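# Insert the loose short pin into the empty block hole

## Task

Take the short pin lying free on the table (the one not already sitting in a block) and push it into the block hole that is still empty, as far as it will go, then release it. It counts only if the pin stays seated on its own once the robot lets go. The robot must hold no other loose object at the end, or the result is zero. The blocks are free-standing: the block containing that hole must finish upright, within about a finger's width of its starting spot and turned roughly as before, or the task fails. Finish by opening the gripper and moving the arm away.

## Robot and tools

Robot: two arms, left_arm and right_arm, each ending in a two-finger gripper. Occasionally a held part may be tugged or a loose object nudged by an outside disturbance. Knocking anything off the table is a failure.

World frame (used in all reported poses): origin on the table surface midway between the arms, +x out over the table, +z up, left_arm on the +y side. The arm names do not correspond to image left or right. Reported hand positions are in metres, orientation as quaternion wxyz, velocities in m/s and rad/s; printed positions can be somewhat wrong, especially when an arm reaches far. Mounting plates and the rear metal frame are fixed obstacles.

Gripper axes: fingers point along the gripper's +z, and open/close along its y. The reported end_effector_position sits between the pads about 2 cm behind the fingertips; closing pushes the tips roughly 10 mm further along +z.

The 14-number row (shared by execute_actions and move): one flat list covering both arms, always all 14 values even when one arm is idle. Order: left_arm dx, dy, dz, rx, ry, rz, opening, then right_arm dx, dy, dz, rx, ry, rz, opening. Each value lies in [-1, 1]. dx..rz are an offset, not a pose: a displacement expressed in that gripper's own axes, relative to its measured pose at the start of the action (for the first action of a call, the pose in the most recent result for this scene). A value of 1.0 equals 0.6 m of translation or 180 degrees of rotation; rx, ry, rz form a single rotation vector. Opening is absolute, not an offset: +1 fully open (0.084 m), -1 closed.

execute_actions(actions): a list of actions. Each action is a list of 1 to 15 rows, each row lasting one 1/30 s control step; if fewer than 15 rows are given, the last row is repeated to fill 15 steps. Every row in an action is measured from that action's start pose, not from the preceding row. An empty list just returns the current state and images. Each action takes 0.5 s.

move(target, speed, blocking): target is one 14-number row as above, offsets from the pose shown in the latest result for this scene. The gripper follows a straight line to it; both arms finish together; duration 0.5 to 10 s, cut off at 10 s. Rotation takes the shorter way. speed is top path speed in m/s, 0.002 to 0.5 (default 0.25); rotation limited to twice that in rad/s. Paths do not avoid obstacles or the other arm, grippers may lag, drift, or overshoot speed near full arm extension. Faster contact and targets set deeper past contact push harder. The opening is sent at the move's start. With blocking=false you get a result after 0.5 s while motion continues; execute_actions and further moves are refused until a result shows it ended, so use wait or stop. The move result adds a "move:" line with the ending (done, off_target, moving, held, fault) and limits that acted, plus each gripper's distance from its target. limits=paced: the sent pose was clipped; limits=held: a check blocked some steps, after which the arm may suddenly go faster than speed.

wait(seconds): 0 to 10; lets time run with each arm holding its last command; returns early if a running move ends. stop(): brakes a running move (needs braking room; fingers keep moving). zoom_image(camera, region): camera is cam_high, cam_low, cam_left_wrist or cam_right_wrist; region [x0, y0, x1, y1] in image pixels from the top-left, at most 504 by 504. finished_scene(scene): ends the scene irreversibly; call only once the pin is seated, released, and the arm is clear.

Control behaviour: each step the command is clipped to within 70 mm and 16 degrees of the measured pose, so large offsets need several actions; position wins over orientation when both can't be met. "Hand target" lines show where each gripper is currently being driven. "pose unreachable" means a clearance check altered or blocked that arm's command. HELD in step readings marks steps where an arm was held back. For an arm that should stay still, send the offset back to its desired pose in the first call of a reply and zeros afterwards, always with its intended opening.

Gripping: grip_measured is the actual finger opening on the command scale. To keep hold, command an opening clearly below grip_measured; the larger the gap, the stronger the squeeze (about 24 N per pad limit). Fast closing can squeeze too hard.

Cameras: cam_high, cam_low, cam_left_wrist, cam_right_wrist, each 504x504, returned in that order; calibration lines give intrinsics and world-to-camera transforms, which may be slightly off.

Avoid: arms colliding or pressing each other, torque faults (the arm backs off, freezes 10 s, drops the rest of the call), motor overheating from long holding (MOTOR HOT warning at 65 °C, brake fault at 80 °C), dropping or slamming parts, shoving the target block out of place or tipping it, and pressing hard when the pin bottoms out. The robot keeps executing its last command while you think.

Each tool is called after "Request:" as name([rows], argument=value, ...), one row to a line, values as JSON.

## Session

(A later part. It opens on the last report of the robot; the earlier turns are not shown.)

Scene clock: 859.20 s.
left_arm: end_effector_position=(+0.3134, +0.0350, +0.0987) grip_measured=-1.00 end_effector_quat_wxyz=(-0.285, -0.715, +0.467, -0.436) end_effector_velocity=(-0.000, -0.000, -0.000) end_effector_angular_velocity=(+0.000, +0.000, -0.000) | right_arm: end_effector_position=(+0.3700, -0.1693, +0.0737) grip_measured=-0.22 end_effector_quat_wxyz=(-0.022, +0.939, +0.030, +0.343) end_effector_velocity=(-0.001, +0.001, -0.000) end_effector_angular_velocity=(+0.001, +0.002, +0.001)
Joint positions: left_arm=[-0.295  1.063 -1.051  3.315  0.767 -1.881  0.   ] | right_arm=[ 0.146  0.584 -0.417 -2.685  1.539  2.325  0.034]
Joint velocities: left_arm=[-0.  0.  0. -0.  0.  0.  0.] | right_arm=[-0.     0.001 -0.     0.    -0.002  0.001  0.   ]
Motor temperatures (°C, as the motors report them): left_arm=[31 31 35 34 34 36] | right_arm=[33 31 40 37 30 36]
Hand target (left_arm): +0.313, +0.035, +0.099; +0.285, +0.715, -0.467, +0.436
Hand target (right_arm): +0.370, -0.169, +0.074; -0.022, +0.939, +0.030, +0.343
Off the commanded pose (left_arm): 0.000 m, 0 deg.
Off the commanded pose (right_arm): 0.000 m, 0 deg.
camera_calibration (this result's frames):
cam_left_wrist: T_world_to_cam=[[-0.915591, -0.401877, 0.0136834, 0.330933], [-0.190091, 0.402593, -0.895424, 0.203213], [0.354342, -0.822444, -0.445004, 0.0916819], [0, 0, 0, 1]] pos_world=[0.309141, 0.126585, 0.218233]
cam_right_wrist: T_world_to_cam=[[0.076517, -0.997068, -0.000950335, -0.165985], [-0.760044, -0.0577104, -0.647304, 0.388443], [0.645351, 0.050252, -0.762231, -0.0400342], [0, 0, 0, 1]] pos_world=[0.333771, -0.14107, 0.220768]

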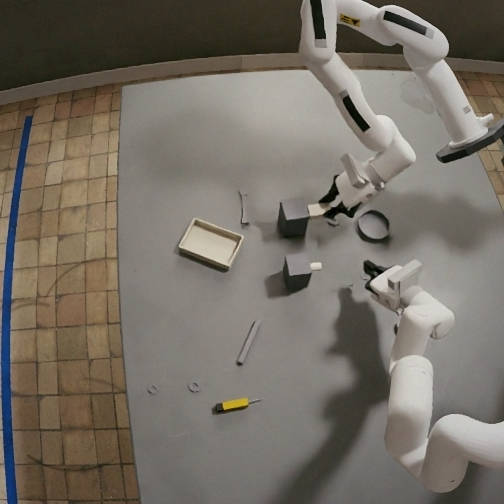

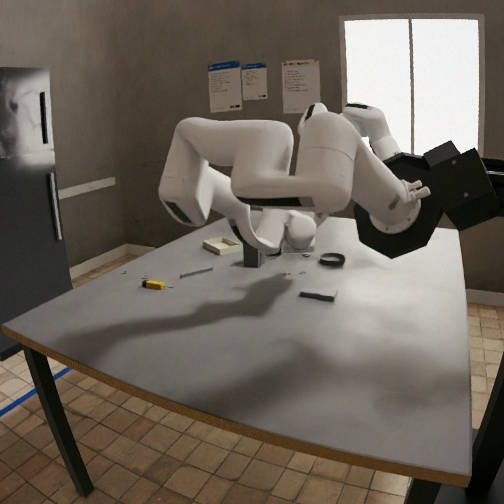

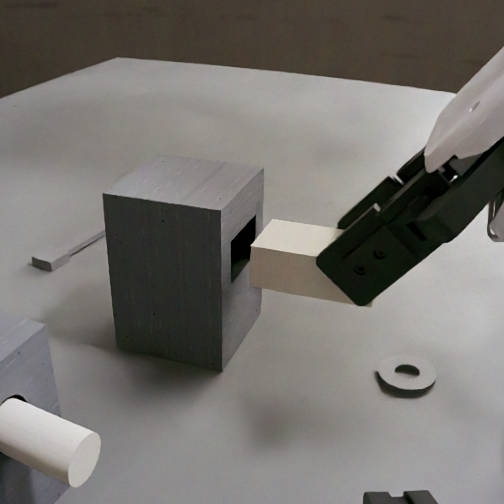

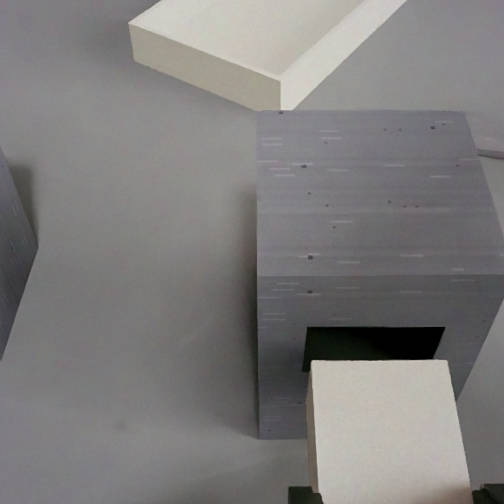

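Request:
move(target=[0,0,0,0,0,0,-1, 0.01051,0.00024,0.00822,0,0,0,-0.7], speed=0.02)

Request:
zoom_image(camera="cam_left_wrist", region=[215, 205, 315, 305])

Request:
zoom_image(camera="cam_right_wrist", region=[290, 310, 470, 410])

Scene clock: 892.77 s.
left_arm: end_effector_position=(+0.3134, +0.0350, +0.0987) grip_measured=-1.00 end_effector_quat_wxyz=(-0.285, -0.715, +0.467, -0.436) end_effector_velocity=(+0.001, -0.000, -0.000) end_effector_angular_velocity=(+0.000, -0.001, +0.001) | right_arm: end_effector_position=(+0.3780, -0.1689, +0.0740) grip_measured=-0.22 end_effector_quat_wxyz=(-0.022, +0.939, +0.030, +0.343) end_effector_velocity=(-0.001, +0.001, -0.000) end_effector_angular_velocity=(+0.001, +0.002, +0.004)
Joint positions: left_arm=[-0.295  1.063 -1.051  3.315  0.767 -1.881  0.   ] | right_arm=[ 0.15   0.572 -0.432 -2.68   1.515  2.314  0.034]
Joint velocities: left_arm=[-0.     0.    -0.001 -0.001  0.     0.     0.   ] | right_arm=[-0.     0.     0.001 -0.001 -0.003 -0.001 -0.   ]
Motor temperatures (°C, as the motors report them): left_arm=[31 31 35 34 34 36] | right_arm=[33 31 40 37 30 36]
Hand target (left_arm): +0.313, +0.035, +0.099; +0.285, +0.715, -0.467, +0.436
Hand target (right_arm): +0.378, -0.169, +0.074; -0.022, +0.939, +0.030, +0.343
Off the commanded pose (left_arm): 0.000 m, 0 deg.
Off the commanded pose (right_arm): 0.000 m, 0 deg.
move: done
camera_calibration (this result's frames):
cam_left_wrist: T_world_to_cam=[[-0.915591, -0.401877, 0.013683, 0.330933], [-0.19009, 0.402593, -0.895424, 0.203213], [0.354342, -0.822444, -0.445004, 0.0916818], [0, 0, 0, 1]] pos_world=[0.309141, 0.126585, 0.218233]
cam_right_wrist: T_world_to_cam=[[0.0765113, -0.997068, -0.000859348, -0.166184], [-0.760026, -0.0577637, -0.64732, 0.394685], [0.645373, 0.0501804, -0.762218, -0.0450209], [0, 0, 0, 1]] pos_world=[0.341741, -0.140639, 0.221029]

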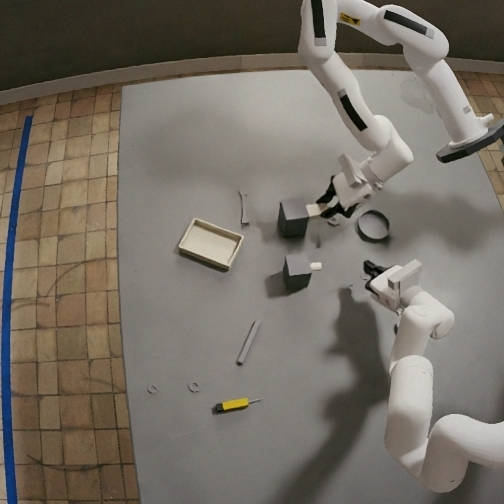

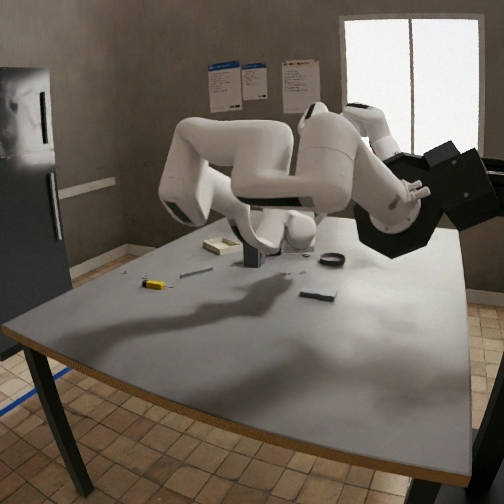

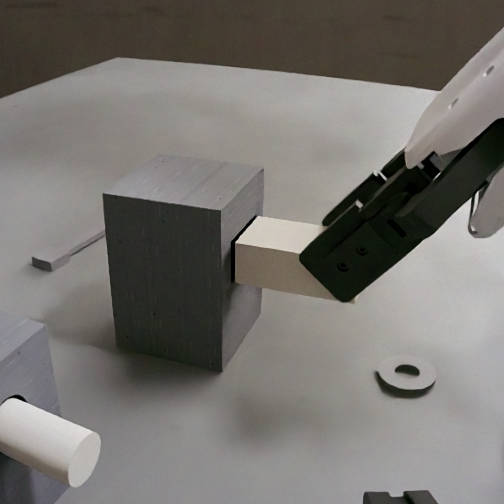

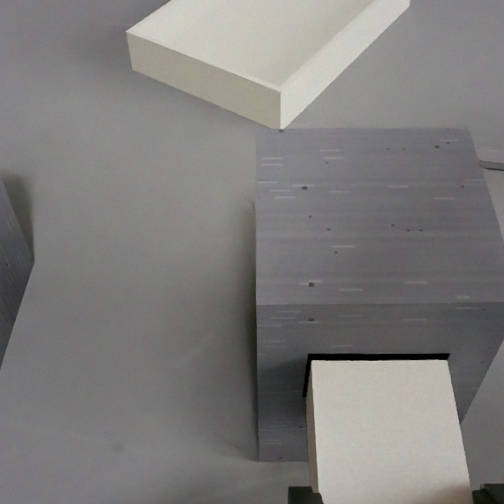

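Region (215, 205, 315, 305) of cam_left_wrist's 504x504 image, scaled by 5.040, with more detail than that image has.

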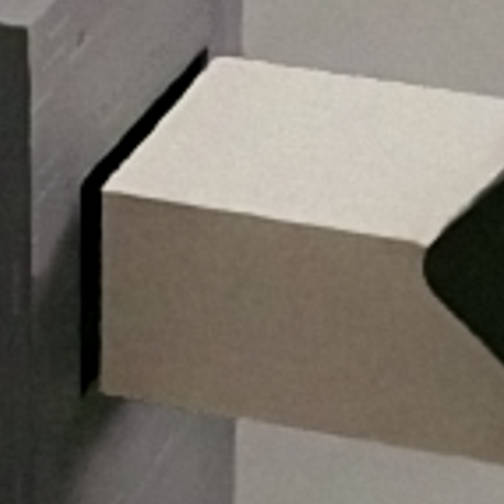

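Region (290, 310, 470, 410) of cam_right_wrist's 504x504 image, scaled by 2.800, with more detail than that image has.

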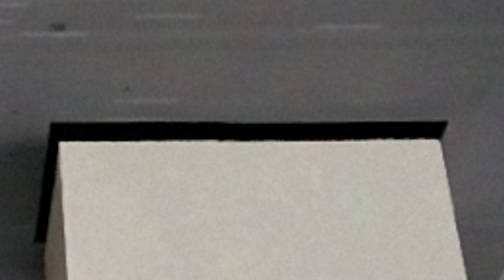

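Request:
move(target=[0,0,0,0,0,0,-1, 0.03311,0,0.02795,0,0,0,-0.7], speed=0.02)

Request:
zoom_image(camera="cam_left_wrist", region=[215, 205, 315, 305])

Scene clock: 905.33 s.
left_arm: end_effector_position=(+0.3134, +0.0350, +0.0987) grip_measured=-1.00 end_effector_quat_wxyz=(-0.285, -0.715, +0.467, -0.436) end_effector_velocity=(-0.000, +0.000, -0.000) end_effector_angular_velocity=(-0.000, -0.001, -0.001) | right_arm: end_effector_position=(+0.4014, -0.1666, +0.0734) grip_measured=-0.22 end_effector_quat_wxyz=(-0.023, +0.939, +0.032, +0.341) end_effector_velocity=(+0.001, -0.000, -0.000) end_effector_angular_velocity=(-0.001, -0.001, -0.000)
Joint positions: left_arm=[-0.295  1.063 -1.051  3.315  0.767 -1.881  0.   ] | right_arm=[ 0.16   0.543 -0.482 -2.664  1.44   2.277  0.034]
Joint velocities: left_arm=[ 0.001  0.    -0.     0.001 -0.     0.     0.   ] | right_arm=[ 0.    -0.    -0.002  0.001 -0.001 -0.001  0.   ]
Motor temperatures (°C, as the motors report them): left_arm=[31 31 35 34 34 36] | right_arm=[33 31 39 37 30 36]
Hand target (left_arm): +0.313, +0.035, +0.099; +0.285, +0.715, -0.467, +0.436
Hand target (right_arm): +0.404, -0.167, +0.074; -0.022, +0.939, +0.030, +0.343
Off the commanded pose (left_arm): 0.000 m, 0 deg.
Off the commanded pose (right_arm): 0.003 m, 0 deg.
move: done
camera_calibration (this result's frames):
cam_left_wrist: T_world_to_cam=[[-0.915591, -0.401877, 0.0136828, 0.330933], [-0.19009, 0.402593, -0.895424, 0.203213], [0.354342, -0.822444, -0.445004, 0.0916818], [0, 0, 0, 1]] pos_world=[0.309141, 0.126585, 0.218233]
cam_right_wrist: T_world_to_cam=[[0.0793038, -0.996849, -0.00152457, -0.166769], [-0.762859, -0.0597042, -0.643803, 0.412804], [0.641684, 0.0522191, -0.76519, -0.0586624], [0, 0, 0, 1]] pos_world=[0.365779, -0.138534, 0.220622]

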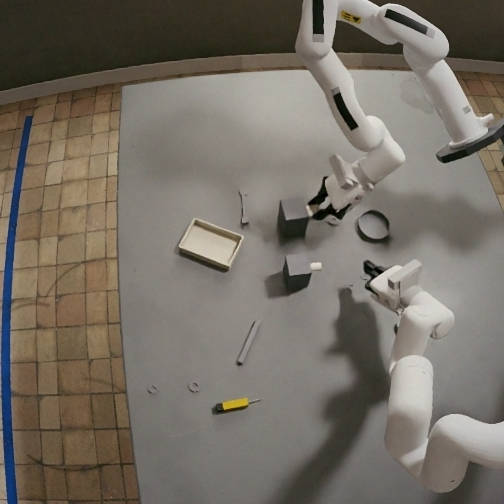

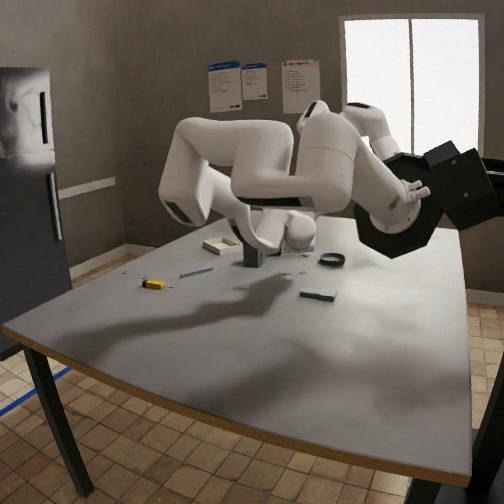

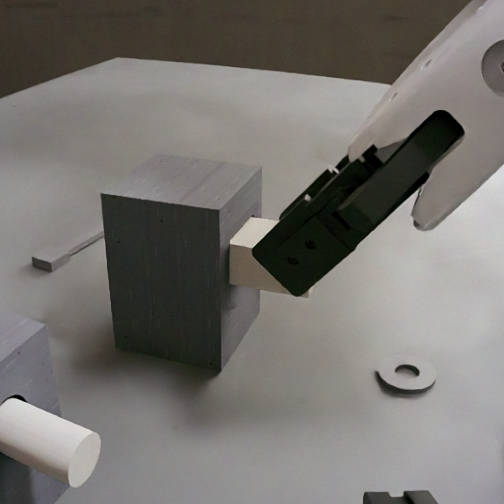

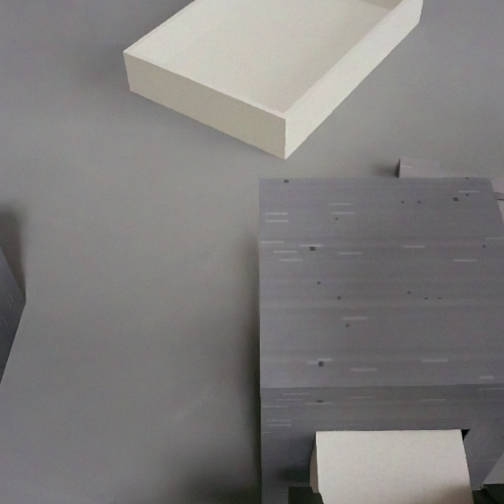

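Region (215, 205, 315, 305) of cam_left_wrist's 504x504 image, scaled by 5.040, with more detail than that image has.

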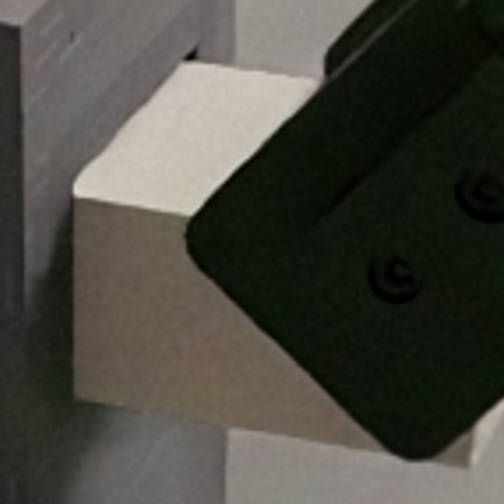

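Request:
execute_actions([
  [[0,0,0,0,0,0,-1, -0.0004,0.0008,-0.0016,0,0,0,-0.7]],
])

Request:
zoom_image(camera="cam_left_wrist", region=[215, 205, 315, 305])

Scene clock: 911.40 s.
left_arm: end_effector_position=(+0.3134, +0.0350, +0.0987) grip_measured=-1.00 end_effector_quat_wxyz=(-0.285, -0.715, +0.467, -0.436) end_effector_velocity=(+0.001, -0.000, +0.000) end_effector_angular_velocity=(-0.000, -0.001, +0.000) | right_arm: end_effector_position=(+0.4007, -0.1672, +0.0740) grip_measured=-0.22 end_effector_quat_wxyz=(-0.023, +0.939, +0.032, +0.341) end_effector_velocity=(+0.000, -0.000, -0.000) end_effector_angular_velocity=(+0.001, +0.001, -0.001)
Joint positions: left_arm=[-0.295  1.063 -1.051  3.315  0.767 -1.881  0.   ] | right_arm=[ 0.16   0.541 -0.478 -2.664  1.441  2.278  0.034]
Joint velocities: left_arm=[-0.     0.    -0.002  0.    -0.    -0.     0.   ] | right_arm=[-0.     0.    -0.001  0.    -0.001  0.001 -0.   ]
Motor temperatures (°C, as the motors report them): left_arm=[31 31 35 34 34 36] | right_arm=[33 31 39 37 30 36]
Hand target (left_arm): +0.313, +0.035, +0.099; +0.285, +0.715, -0.467, +0.436
Hand target (right_arm): +0.401, -0.167, +0.074; -0.023, +0.939, +0.032, +0.341
Off the commanded pose (left_arm): 0.000 m, 0 deg.
Off the commanded pose (right_arm): 0.000 m, 0 deg.
Step readings (end_effector_position):
0: left_arm (+0.3134, +0.0350, +0.0987) | right_arm (+0.4039, -0.1670, +0.0739)
1: left_arm (+0.3134, +0.0350, +0.0987) | right_arm (+0.4038, -0.1670, +0.0739)
2: left_arm (+0.3134, +0.0350, +0.0987) | right_arm (+0.4034, -0.1671, +0.0739)
4: left_arm (+0.3134, +0.0350, +0.0987) | right_arm (+0.4013, -0.1672, +0.0739)
8: left_arm (+0.3134, +0.0350, +0.0987) | right_arm (+0.4005, -0.1672, +0.0739)
15: end_effector_position above
camera_calibration (this result's frames):
cam_left_wrist: T_world_to_cam=[[-0.915591, -0.401877, 0.0136829, 0.330933], [-0.19009, 0.402593, -0.895424, 0.203213], [0.354342, -0.822444, -0.445004, 0.0916819], [0, 0, 0, 1]] pos_world=[0.309141, 0.126585, 0.218233]
cam_right_wrist: T_world_to_cam=[[0.0792649, -0.996852, -0.00151581, -0.16725], [-0.762832, -0.0596777, -0.643837, 0.412582], [0.64172, 0.05219, -0.765161, -0.0577467], [0, 0, 0, 1]] pos_world=[0.365045, -0.139087, 0.221197]

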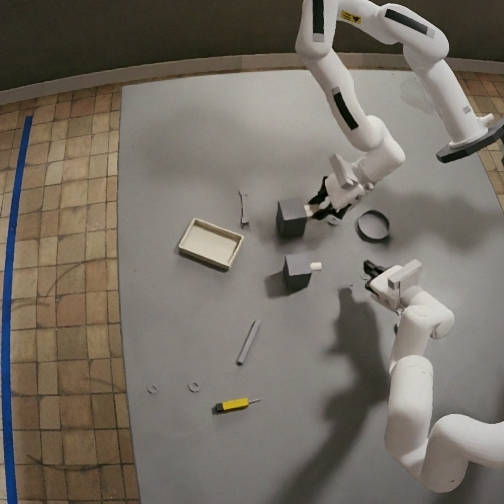

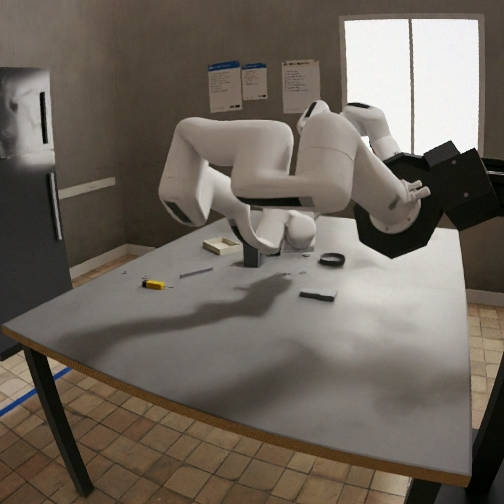

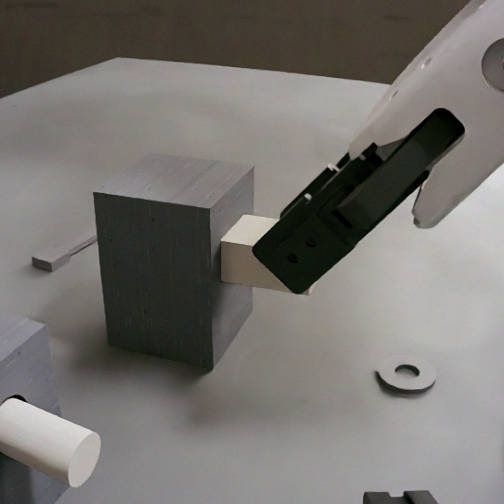

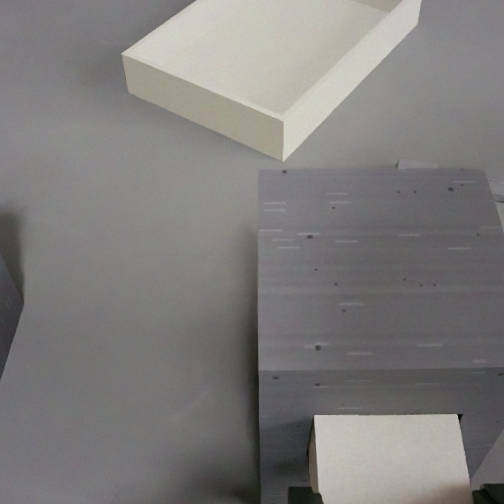

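Region (215, 205, 315, 305) of cam_left_wrist's 504x504 image, scaled by 5.040, with more detail than that image has.

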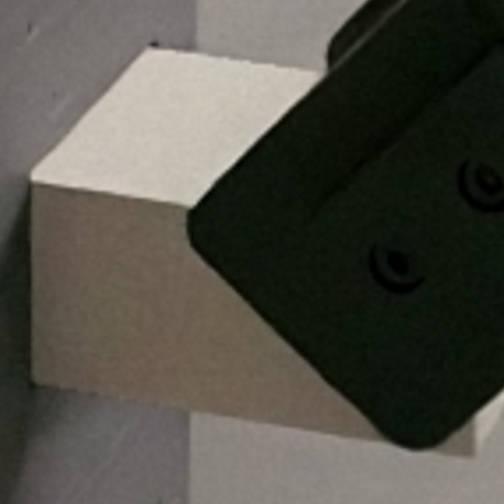

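Request:
zoom_image(camera="cam_right_wrist", region=[295, 390, 475, 490])

Request:
zoom_image(camera="cam_high", region=[260, 185, 360, 305])

Request:
zoom_image(camera="cam_left_wrist", region=[90, 140, 290, 340])

Region (295, 390, 475, 490) of cam_right_wrist's 504x504 image, scaled by 2.800, with more detail than that image has.

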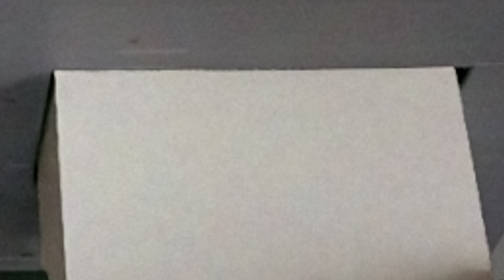

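Region (260, 185, 360, 305) of cam_high's 504x504 image, scaled by 4.200, with more detail than that image has.

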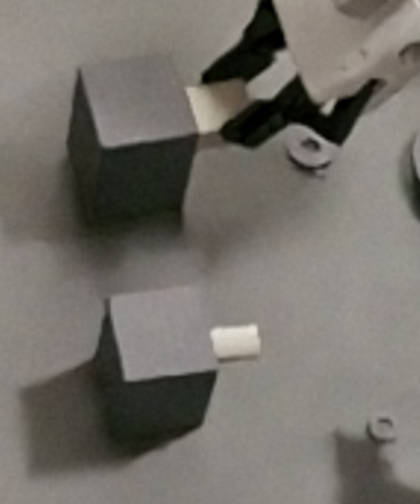

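Region (90, 140, 290, 340) of cam_left_wrist's 504x504 image, scaled by 2.520, with more detail than that image has.

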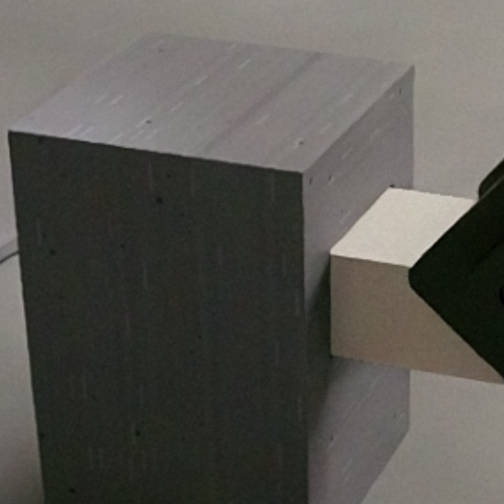

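Request:
execute_actions([
  [[0,0,0,0,0,0,-1, 0.0002,0.0002,0.00017,-0.0002,0.0004,0.00015,-0.7],[0,0,0,0,0,0,-1, 0.0005,0.0004,0.00042,-0.0004,0.0008,0.0003,-0.7],[0,0,0,0,0,0,-1, 0.0009,0.0006,0.00075,-0.0006,0.0012,0.00045,-0.7],[0,0,0,0,0,0,-1, 0.0013,0.00075,0.00109,-0.00073,0.00145,0.00054,-0.7],[0,0,0,0,0,0,-1, 0.0017,0.00075,0.00143,-0.00073,0.00145,0.00054,-0.7],[0,0,0,0,0,0,-1, 0.0021,0.00075,0.00176,-0.00073,0.00145,0.00054,-0.7],[0,0,0,0,0,0,-1, 0.0025,0.00075,0.0021,-0.00073,0.00145,0.00054,-0.7],[0,0,0,0,0,0,-1, 0.0029,0.00075,0.00243,-0.00073,0.00145,0.00054,-0.7],[0,0,0,0,0,0,-1, 0.0033,0.00075,0.00277,-0.00073,0.00145,0.00054,-0.7],[0,0,0,0,0,0,-1, 0.0037,0.00075,0.0031,-0.00073,0.00145,0.00054,-0.7],[0,0,0,0,0,0,-1, 0.0041,0.00075,0.00344,-0.00073,0.00145,0.00054,-0.7],[0,0,0,0,0,0,-1, 0.00434,0.00075,0.00364,-0.00073,0.00145,0.00054,-0.7]],
])

Request:
zoom_image(camera="cam_left_wrist", region=[215, 205, 315, 305])

Request:
zoom_image(camera="cam_right_wrist", region=[295, 390, 475, 490])

Scene clock: 951.83 s.
left_arm: end_effector_position=(+0.3134, +0.0350, +0.0987) grip_measured=-1.00 end_effector_quat_wxyz=(-0.285, -0.715, +0.467, -0.436) end_effector_velocity=(-0.000, +0.000, -0.000) end_effector_angular_velocity=(+0.000, +0.001, +0.001) | right_arm: end_effector_position=(+0.4042, -0.1674, +0.0740) grip_measured=-0.22 end_effector_quat_wxyz=(-0.022, +0.939, +0.030, +0.343) end_effector_velocity=(+0.002, +0.000, +0.000) end_effector_angular_velocity=(-0.001, -0.001, +0.001)
Joint positions: left_arm=[-0.295  1.063 -1.051  3.315  0.767 -1.881  0.   ] | right_arm=[ 0.16   0.541 -0.484 -2.666  1.44   2.277  0.034]
Joint velocities: left_arm=[ 0.     0.    -0.    -0.001 -0.    -0.     0.   ] | right_arm=[ 0.001 -0.001 -0.004  0.    -0.004 -0.004 -0.   ]
Motor temperatures (°C, as the motors report them): left_arm=[31 31 35 34 34 36] | right_arm=[33 31 39 37 30 36]
Hand target (left_arm): +0.313, +0.035, +0.099; +0.285, +0.715, -0.467, +0.436
Hand target (right_arm): +0.404, -0.167, +0.074; -0.022, +0.939, +0.030, +0.343
Off the commanded pose (left_arm): 0.000 m, 0 deg.
Off the commanded pose (right_arm): 0.000 m, 0 deg.
Step readings (end_effector_position):
0: left_arm (+0.3134, +0.0350, +0.0987) | right_arm (+0.4007, -0.1672, +0.0740)
1: left_arm (+0.3134, +0.0350, +0.0987) | right_arm (+0.4007, -0.1672, +0.0740)
2: left_arm (+0.3134, +0.0350, +0.0987) | right_arm (+0.4007, -0.1672, +0.0740)
4: left_arm (+0.3134, +0.0350, +0.0987) | right_arm (+0.4010, -0.1674, +0.0740)
8: left_arm (+0.3134, +0.0350, +0.0987) | right_arm (+0.4021, -0.1675, +0.0739)
15: end_effector_position above
camera_calibration (this result's frames):
cam_left_wrist: T_world_to_cam=[[-0.915591, -0.401877, 0.013683, 0.330933], [-0.19009, 0.402593, -0.895424, 0.203213], [0.354342, -0.822444, -0.445004, 0.0916818], [0, 0, 0, 1]] pos_world=[0.309141, 0.126585, 0.218233]
cam_right_wrist: T_world_to_cam=[[0.0761923, -0.997093, -0.000759686, -0.166618], [-0.759935, -0.0575767, -0.647444, 0.414666], [0.645518, 0.0499075, -0.762113, -0.0621061], [0, 0, 0, 1]] pos_world=[0.367905, -0.139159, 0.221015]

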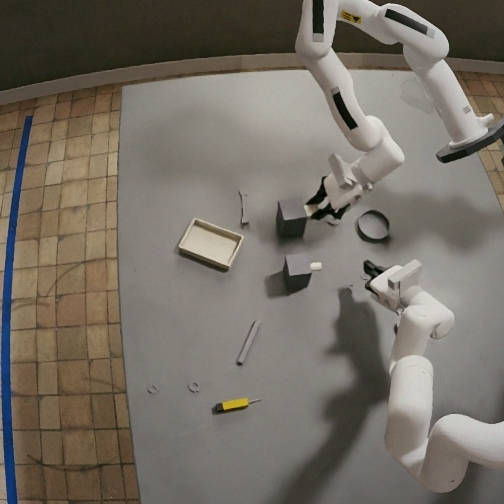

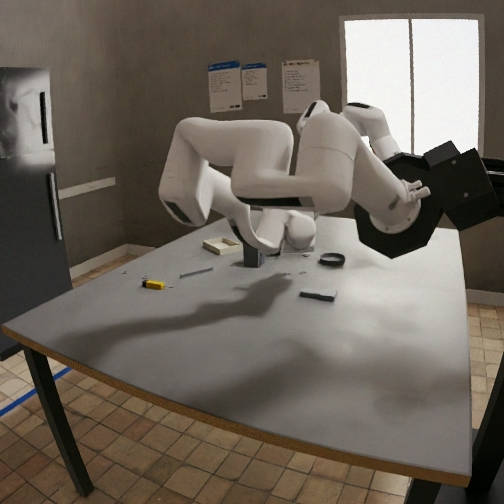

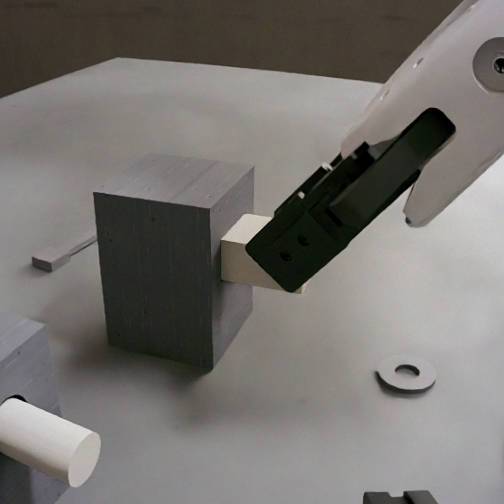

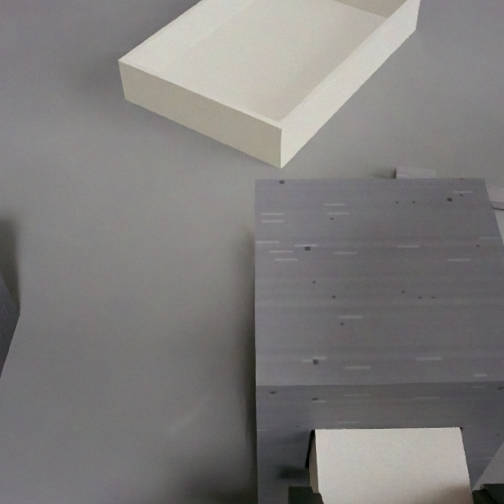

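Region (215, 205, 315, 305) of cam_left_wrist's 504x504 image, scaled by 5.040, with more detail than that image has.

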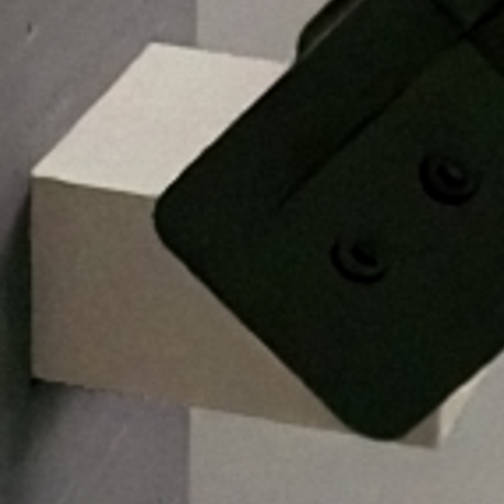

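Region (295, 390, 475, 490) of cam_right_wrist's 504x504 image, scaled by 2.800, with more detail than that image has.

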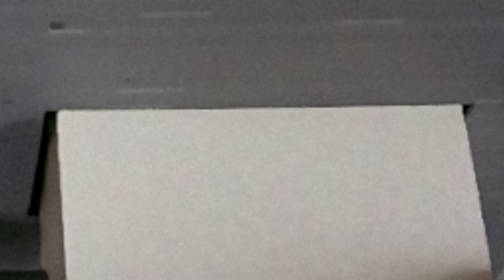

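Request:
execute_actions([
  [[0,0,0,0,0,0,-1, 0.00025,0,0.00021,0,0,0,-0.7],[0,0,0,0,0,0,-1, 0.0005,0,0.00042,0,0,0,-0.7],[0,0,0,0,0,0,-1, 0.00075,0,0.00063,0,0,0,-0.7],[0,0,0,0,0,0,-1, 0.001,0,0.00084,0,0,0,-0.7],[0,0,0,0,0,0,-1, 0.00125,0,0.00105,0,0,0,-0.7],[0,0,0,0,0,0,-1, 0.0015,0,0.00127,0,0,0,-0.7],[0,0,0,0,0,0,-1, 0.00175,0,0.00148,0,0,0,-0.7],[0,0,0,0,0,0,-1, 0.002,0,0.00169,0,0,0,-0.7],[0,0,0,0,0,0,-1, 0.00225,0,0.0019,0,0,0,-0.7],[0,0,0,0,0,0,-1, 0.0025,0,0.00211,0,0,0,-0.7],[0,0,0,0,0,0,-1, 0.0028,0,0.00236,0,0,0,-0.7]],
])

Request:
execute_actions([
  [[0,0,0,0,0,0,-1, -0.0004,0,-0.00034,0,0,0,-0.7]],
])

Request:
zoom_image(camera="cam_left_wrist", region=[215, 205, 315, 305])

Scene clock: 962.10 s.
left_arm: end_effector_position=(+0.3134, +0.0350, +0.0987) grip_measured=-1.00 end_effector_quat_wxyz=(-0.285, -0.715, +0.467, -0.436) end_effector_velocity=(-0.000, -0.000, +0.000) end_effector_angular_velocity=(-0.000, +0.000, -0.001) | right_arm: end_effector_position=(+0.4054, -0.1672, +0.0738) grip_measured=-0.22 end_effector_quat_wxyz=(-0.022, +0.939, +0.031, +0.342) end_effector_velocity=(+0.002, -0.000, +0.000) end_effector_angular_velocity=(+0.000, -0.001, -0.002)
Joint positions: left_arm=[-0.295  1.063 -1.051  3.315  0.767 -1.881  0.   ] | right_arm=[ 0.161  0.539 -0.488 -2.664  1.434  2.274  0.034]
Joint velocities: left_arm=[-0.  0.  0.  0. -0.  0.  0.] | right_arm=[ 0.    -0.001 -0.003  0.001 -0.002 -0.     0.   ]
Motor temperatures (°C, as the motors report them): left_arm=[31 31 35 34 34 36] | right_arm=[33 31 39 37 30 36]
Hand target (left_arm): +0.313, +0.035, +0.099; +0.285, +0.715, -0.467, +0.436
Hand target (right_arm): +0.406, -0.167, +0.074; -0.022, +0.939, +0.030, +0.343
Off the commanded pose (left_arm): 0.000 m, 0 deg.
Off the commanded pose (right_arm): 0.001 m, 0 deg.
Step readings (end_effector_position):
0: left_arm (+0.3134, +0.0350, +0.0987) | right_arm (+0.4041, -0.1674, +0.0739)
1: left_arm (+0.3134, +0.0350, +0.0987) | right_arm (+0.4041, -0.1674, +0.0739)
2: left_arm (+0.3134, +0.0350, +0.0987) | right_arm (+0.4041, -0.1674, +0.0739)
4: left_arm (+0.3134, +0.0350, +0.0987) | right_arm (+0.4044, -0.1674, +0.0739)
8: left_arm (+0.3134, +0.0350, +0.0987) | right_arm (+0.4052, -0.1674, +0.0739)
15: end_effector_position above
camera_calibration (this result's frames):
cam_left_wrist: T_world_to_cam=[[-0.915591, -0.401877, 0.0136828, 0.330933], [-0.19009, 0.402593, -0.895424, 0.203213], [0.354342, -0.822444, -0.445004, 0.0916818], [0, 0, 0, 1]] pos_world=[0.309141, 0.126585, 0.218233]
cam_right_wrist: T_world_to_cam=[[0.077171, -0.997017, -0.00105449, -0.166798], [-0.761001, -0.0582196, -0.646133, 0.415714], [0.644144, 0.0506652, -0.763224, -0.0622668], [0, 0, 0, 1]] pos_world=[0.369339, -0.138943, 0.220907]

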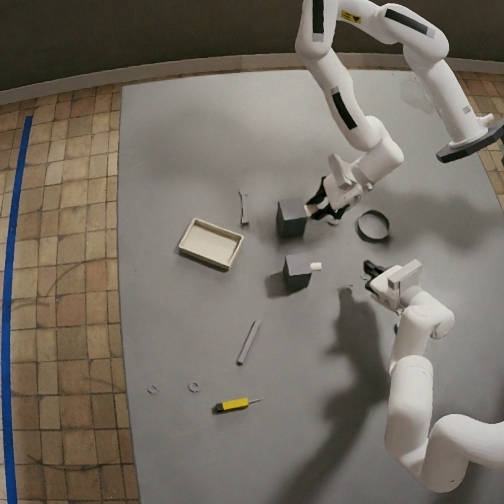

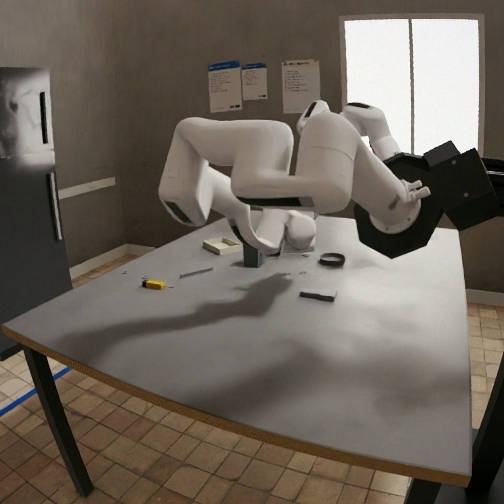

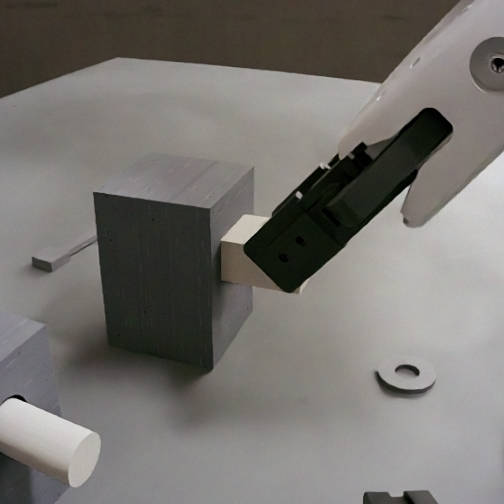

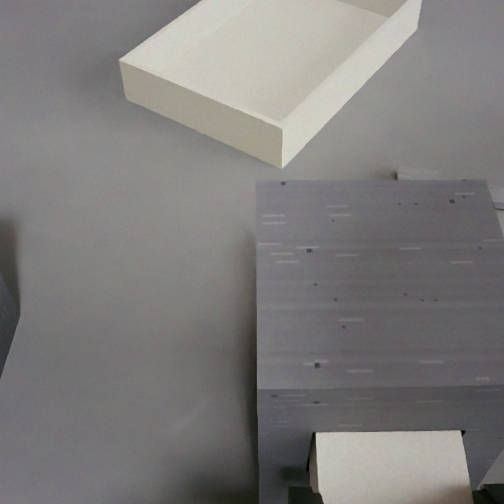

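Scene clock: 962.60 s.
left_arm: end_effector_position=(+0.3134, +0.0350, +0.0987) grip_measured=-1.00 end_effector_quat_wxyz=(-0.285, -0.715, +0.467, -0.436) end_effector_velocity=(+0.001, +0.000, -0.000) end_effector_angular_velocity=(+0.000, -0.000, +0.002) | right_arm: end_effector_position=(+0.4052, -0.1672, +0.0738) grip_measured=-0.22 end_effector_quat_wxyz=(-0.022, +0.939, +0.031, +0.342) end_effector_velocity=(+0.000, -0.000, -0.000) end_effector_angular_velocity=(+0.000, +0.001, -0.001)
Joint positions: left_arm=[-0.295  1.063 -1.051  3.315  0.767 -1.881  0.   ] | right_arm=[ 0.161  0.539 -0.487 -2.665  1.434  2.274  0.034]
Joint velocities: left_arm=[-0.    -0.    -0.001 -0.001  0.001 -0.     0.   ] | right_arm=[-0.     0.    -0.     0.    -0.001  0.     0.   ]
Motor temperatures (°C, as the motors report them): left_arm=[31 31 35 34 34 36] | right_arm=[33 31 39 37 30 36]
Hand target (left_arm): +0.313, +0.035, +0.099; +0.285, +0.715, -0.467, +0.436
Hand target (right_arm): +0.405, -0.167, +0.074; -0.022, +0.939, +0.031, +0.342
Off the commanded pose (left_arm): 0.000 m, 0 deg.
Off the commanded pose (right_arm): 0.000 m, 0 deg.
Step readings (end_effector_position):
0: left_arm (+0.3134, +0.0350, +0.0987) | right_arm (+0.4054, -0.1672, +0.0738)
1: left_arm (+0.3134, +0.0350, +0.0987) | right_arm (+0.4054, -0.1672, +0.0738)
2: left_arm (+0.3134, +0.0350, +0.0987) | right_arm (+0.4053, -0.1672, +0.0738)
4: left_arm (+0.3134, +0.0350, +0.0987) | right_arm (+0.4052, -0.1672, +0.0738)
8: left_arm (+0.3134, +0.0350, +0.0987) | right_arm (+0.4052, -0.1672, +0.0738)
15: end_effector_position above
camera_calibration (this result's frames):
cam_left_wrist: T_world_to_cam=[[-0.915591, -0.401877, 0.0136827, 0.330933], [-0.19009, 0.402593, -0.895424, 0.203213], [0.354342, -0.822444, -0.445003, 0.0916818], [0, 0, 0, 1]] pos_world=[0.309141, 0.126585, 0.218233]
cam_right_wrist: T_world_to_cam=[[0.0770904, -0.997024, -0.0010649, -0.166761], [-0.760815, -0.0581362, -0.64636, 0.415572], [0.644374, 0.0506383, -0.763032, -0.0622456], [0, 0, 0, 1]] pos_world=[0.369138, -0.138953, 0.220936]

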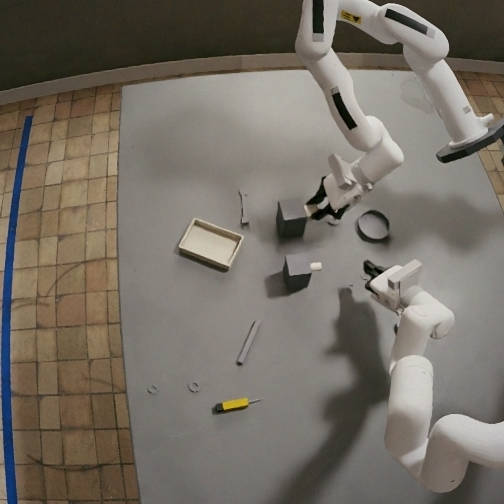

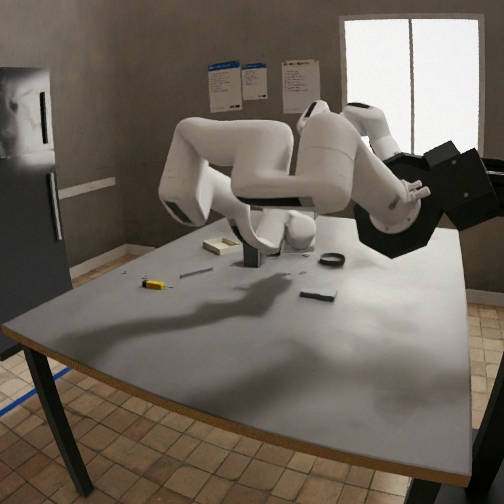

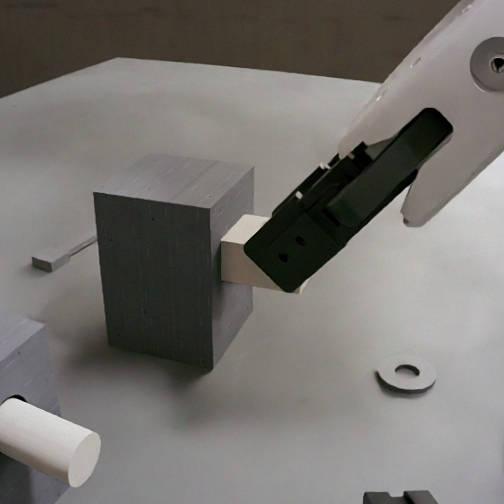

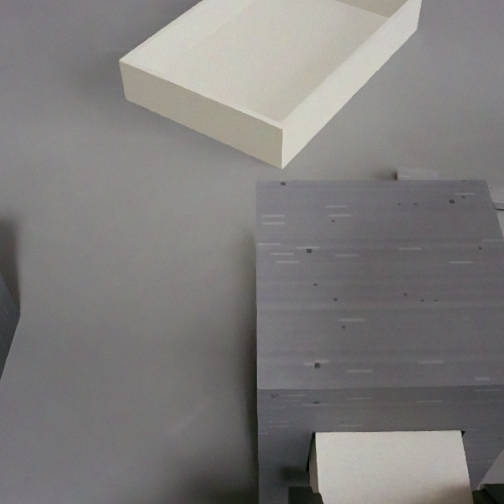

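Region (215, 205, 315, 305) of cam_left_wrist's 504x504 image, scaled by 5.040, with more detail than that image has.

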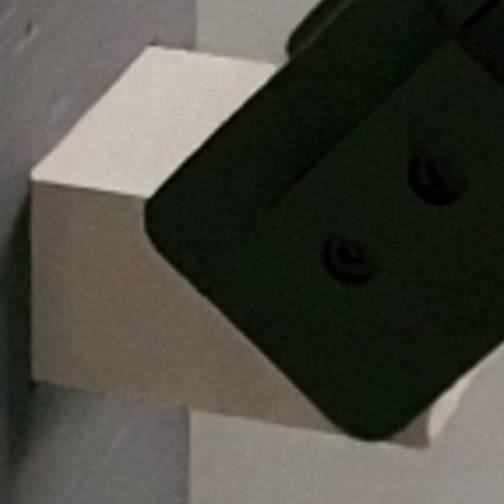

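Request:
execute_actions([
  [[0,0,0,0,0,0,-1, 0.0003,0,0.00025,0,0,0,-0.6],[0,0,0,0,0,0,-1, 0.0003,0,0.00025,0,0,0,-0.5],[0,0,0,0,0,0,-1, 0.0003,0,0.00025,0,0,0,-0.4],[0,0,0,0,0,0,-1, 0.0003,0,0.00025,0,0,0,-0.32],[0,0,0,0,0,0,-1, 0.0003,0,0.00025,0,0,0,-0.26],[0,0,0,0,0,0,-1, 0.0003,0,0.00025,0,0,0,-0.21],[0,0,0,0,0,0,-1, 0.0003,0,0.00025,0,0,0,-0.17],[0,0,0,0,0,0,-1, 0.0003,0,0.00025,0,0,0,-0.13],[0,0,0,0,0,0,-1, 0.0003,0,0.00025,0,0,0,-0.09],[0,0,0,0,0,0,-1, 0.0003,0,0.00025,0,0,0,-0.04],[0,0,0,0,0,0,-1, 0.0003,0,0.00025,0,0,0,0.02],[0,0,0,0,0,0,-1, 0.0003,0,0.00025,0,0,0,0.1],[0,0,0,0,0,0,-1, 0.0003,0,0.00025,0,0,0,0.2],[0,0,0,0,0,0,-1, 0.0003,0,0.00025,0,0,0,0.3]],
])

Request:
zoom_image(camera="cam_left_wrist", region=[215, 205, 315, 305])

Scene clock: 980.00 s.
left_arm: end_effector_position=(+0.3134, +0.0350, +0.0987) grip_measured=-1.00 end_effector_quat_wxyz=(-0.285, -0.715, +0.467, -0.436) end_effector_velocity=(+0.000, -0.000, +0.000) end_effector_angular_velocity=(-0.001, -0.001, +0.000) | right_arm: end_effector_position=(+0.4056, -0.1672, +0.0739) grip_measured=+0.25 end_effector_quat_wxyz=(-0.022, +0.939, +0.031, +0.343) end_effector_velocity=(-0.002, +0.001, -0.000) end_effector_angular_velocity=(+0.001, +0.004, +0.003)
Joint positions: left_arm=[-0.295  1.063 -1.051  3.315  0.767 -1.881  0.   ] | right_arm=[ 0.161  0.539 -0.488 -2.665  1.434  2.274  0.055]
Joint velocities: left_arm=[-0.     0.    -0.001  0.001  0.    -0.     0.   ] | right_arm=[-0.     0.     0.003  0.001 -0.002  0.     0.054]
Motor temperatures (°C, as the motors report them): left_arm=[31 31 35 34 34 36] | right_arm=[33 31 39 37 30 36]
Hand target (left_arm): +0.313, +0.035, +0.099; +0.285, +0.715, -0.467, +0.436
Hand target (right_arm): +0.405, -0.167, +0.074; -0.022, +0.939, +0.031, +0.342
Off the commanded pose (left_arm): 0.000 m, 0 deg.
Off the commanded pose (right_arm): 0.000 m, 0 deg.
Step readings (end_effector_position):
0: left_arm (+0.3134, +0.0350, +0.0987) | right_arm (+0.4050, -0.1672, +0.0738)
1: left_arm (+0.3134, +0.0350, +0.0987) | right_arm (+0.4051, -0.1672, +0.0738)
2: left_arm (+0.3134, +0.0350, +0.0987) | right_arm (+0.4051, -0.1672, +0.0738)
4: left_arm (+0.3134, +0.0350, +0.0987) | right_arm (+0.4051, -0.1671, +0.0738)
8: left_arm (+0.3134, +0.0350, +0.0987) | right_arm (+0.4052, -0.1671, +0.0738)
15: end_effector_position above
camera_calibration (this result's frames):
cam_left_wrist: T_world_to_cam=[[-0.915591, -0.401877, 0.0136826, 0.330933], [-0.19009, 0.402593, -0.895424, 0.203213], [0.354342, -0.822444, -0.445003, 0.0916818], [0, 0, 0, 1]] pos_world=[0.309141, 0.126585, 0.218233]
cam_right_wrist: T_world_to_cam=[[0.0770041, -0.99703, -0.0010419, -0.166743], [-0.760641, -0.0580713, -0.64657, 0.415829], [0.644589, 0.0505811, -0.762854, -0.0625515], [0, 0, 0, 1]] pos_world=[0.369456, -0.138936, 0.220971]

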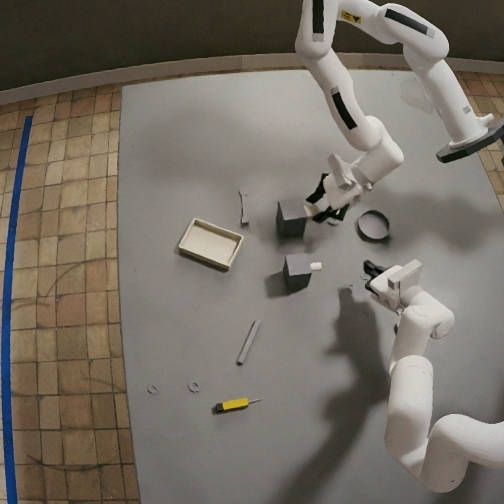

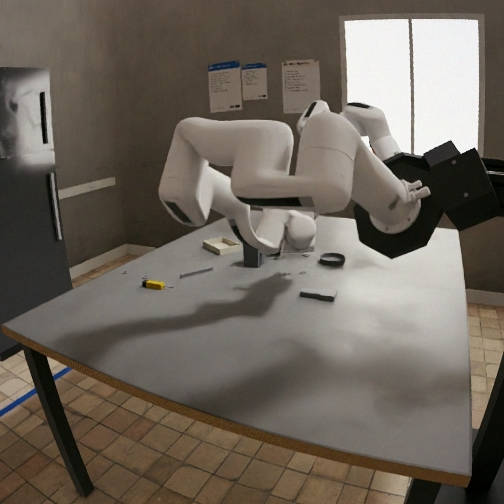

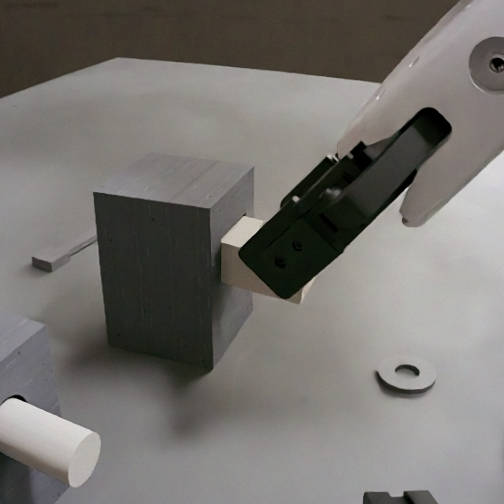

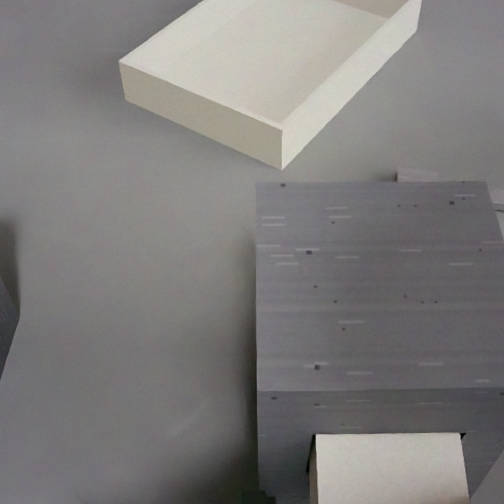

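Region (215, 205, 315, 305) of cam_left_wrist's 504x504 image, scaled by 5.040, with more detail than that image has.

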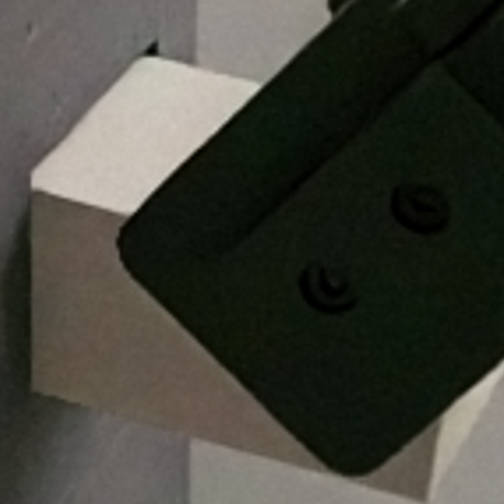

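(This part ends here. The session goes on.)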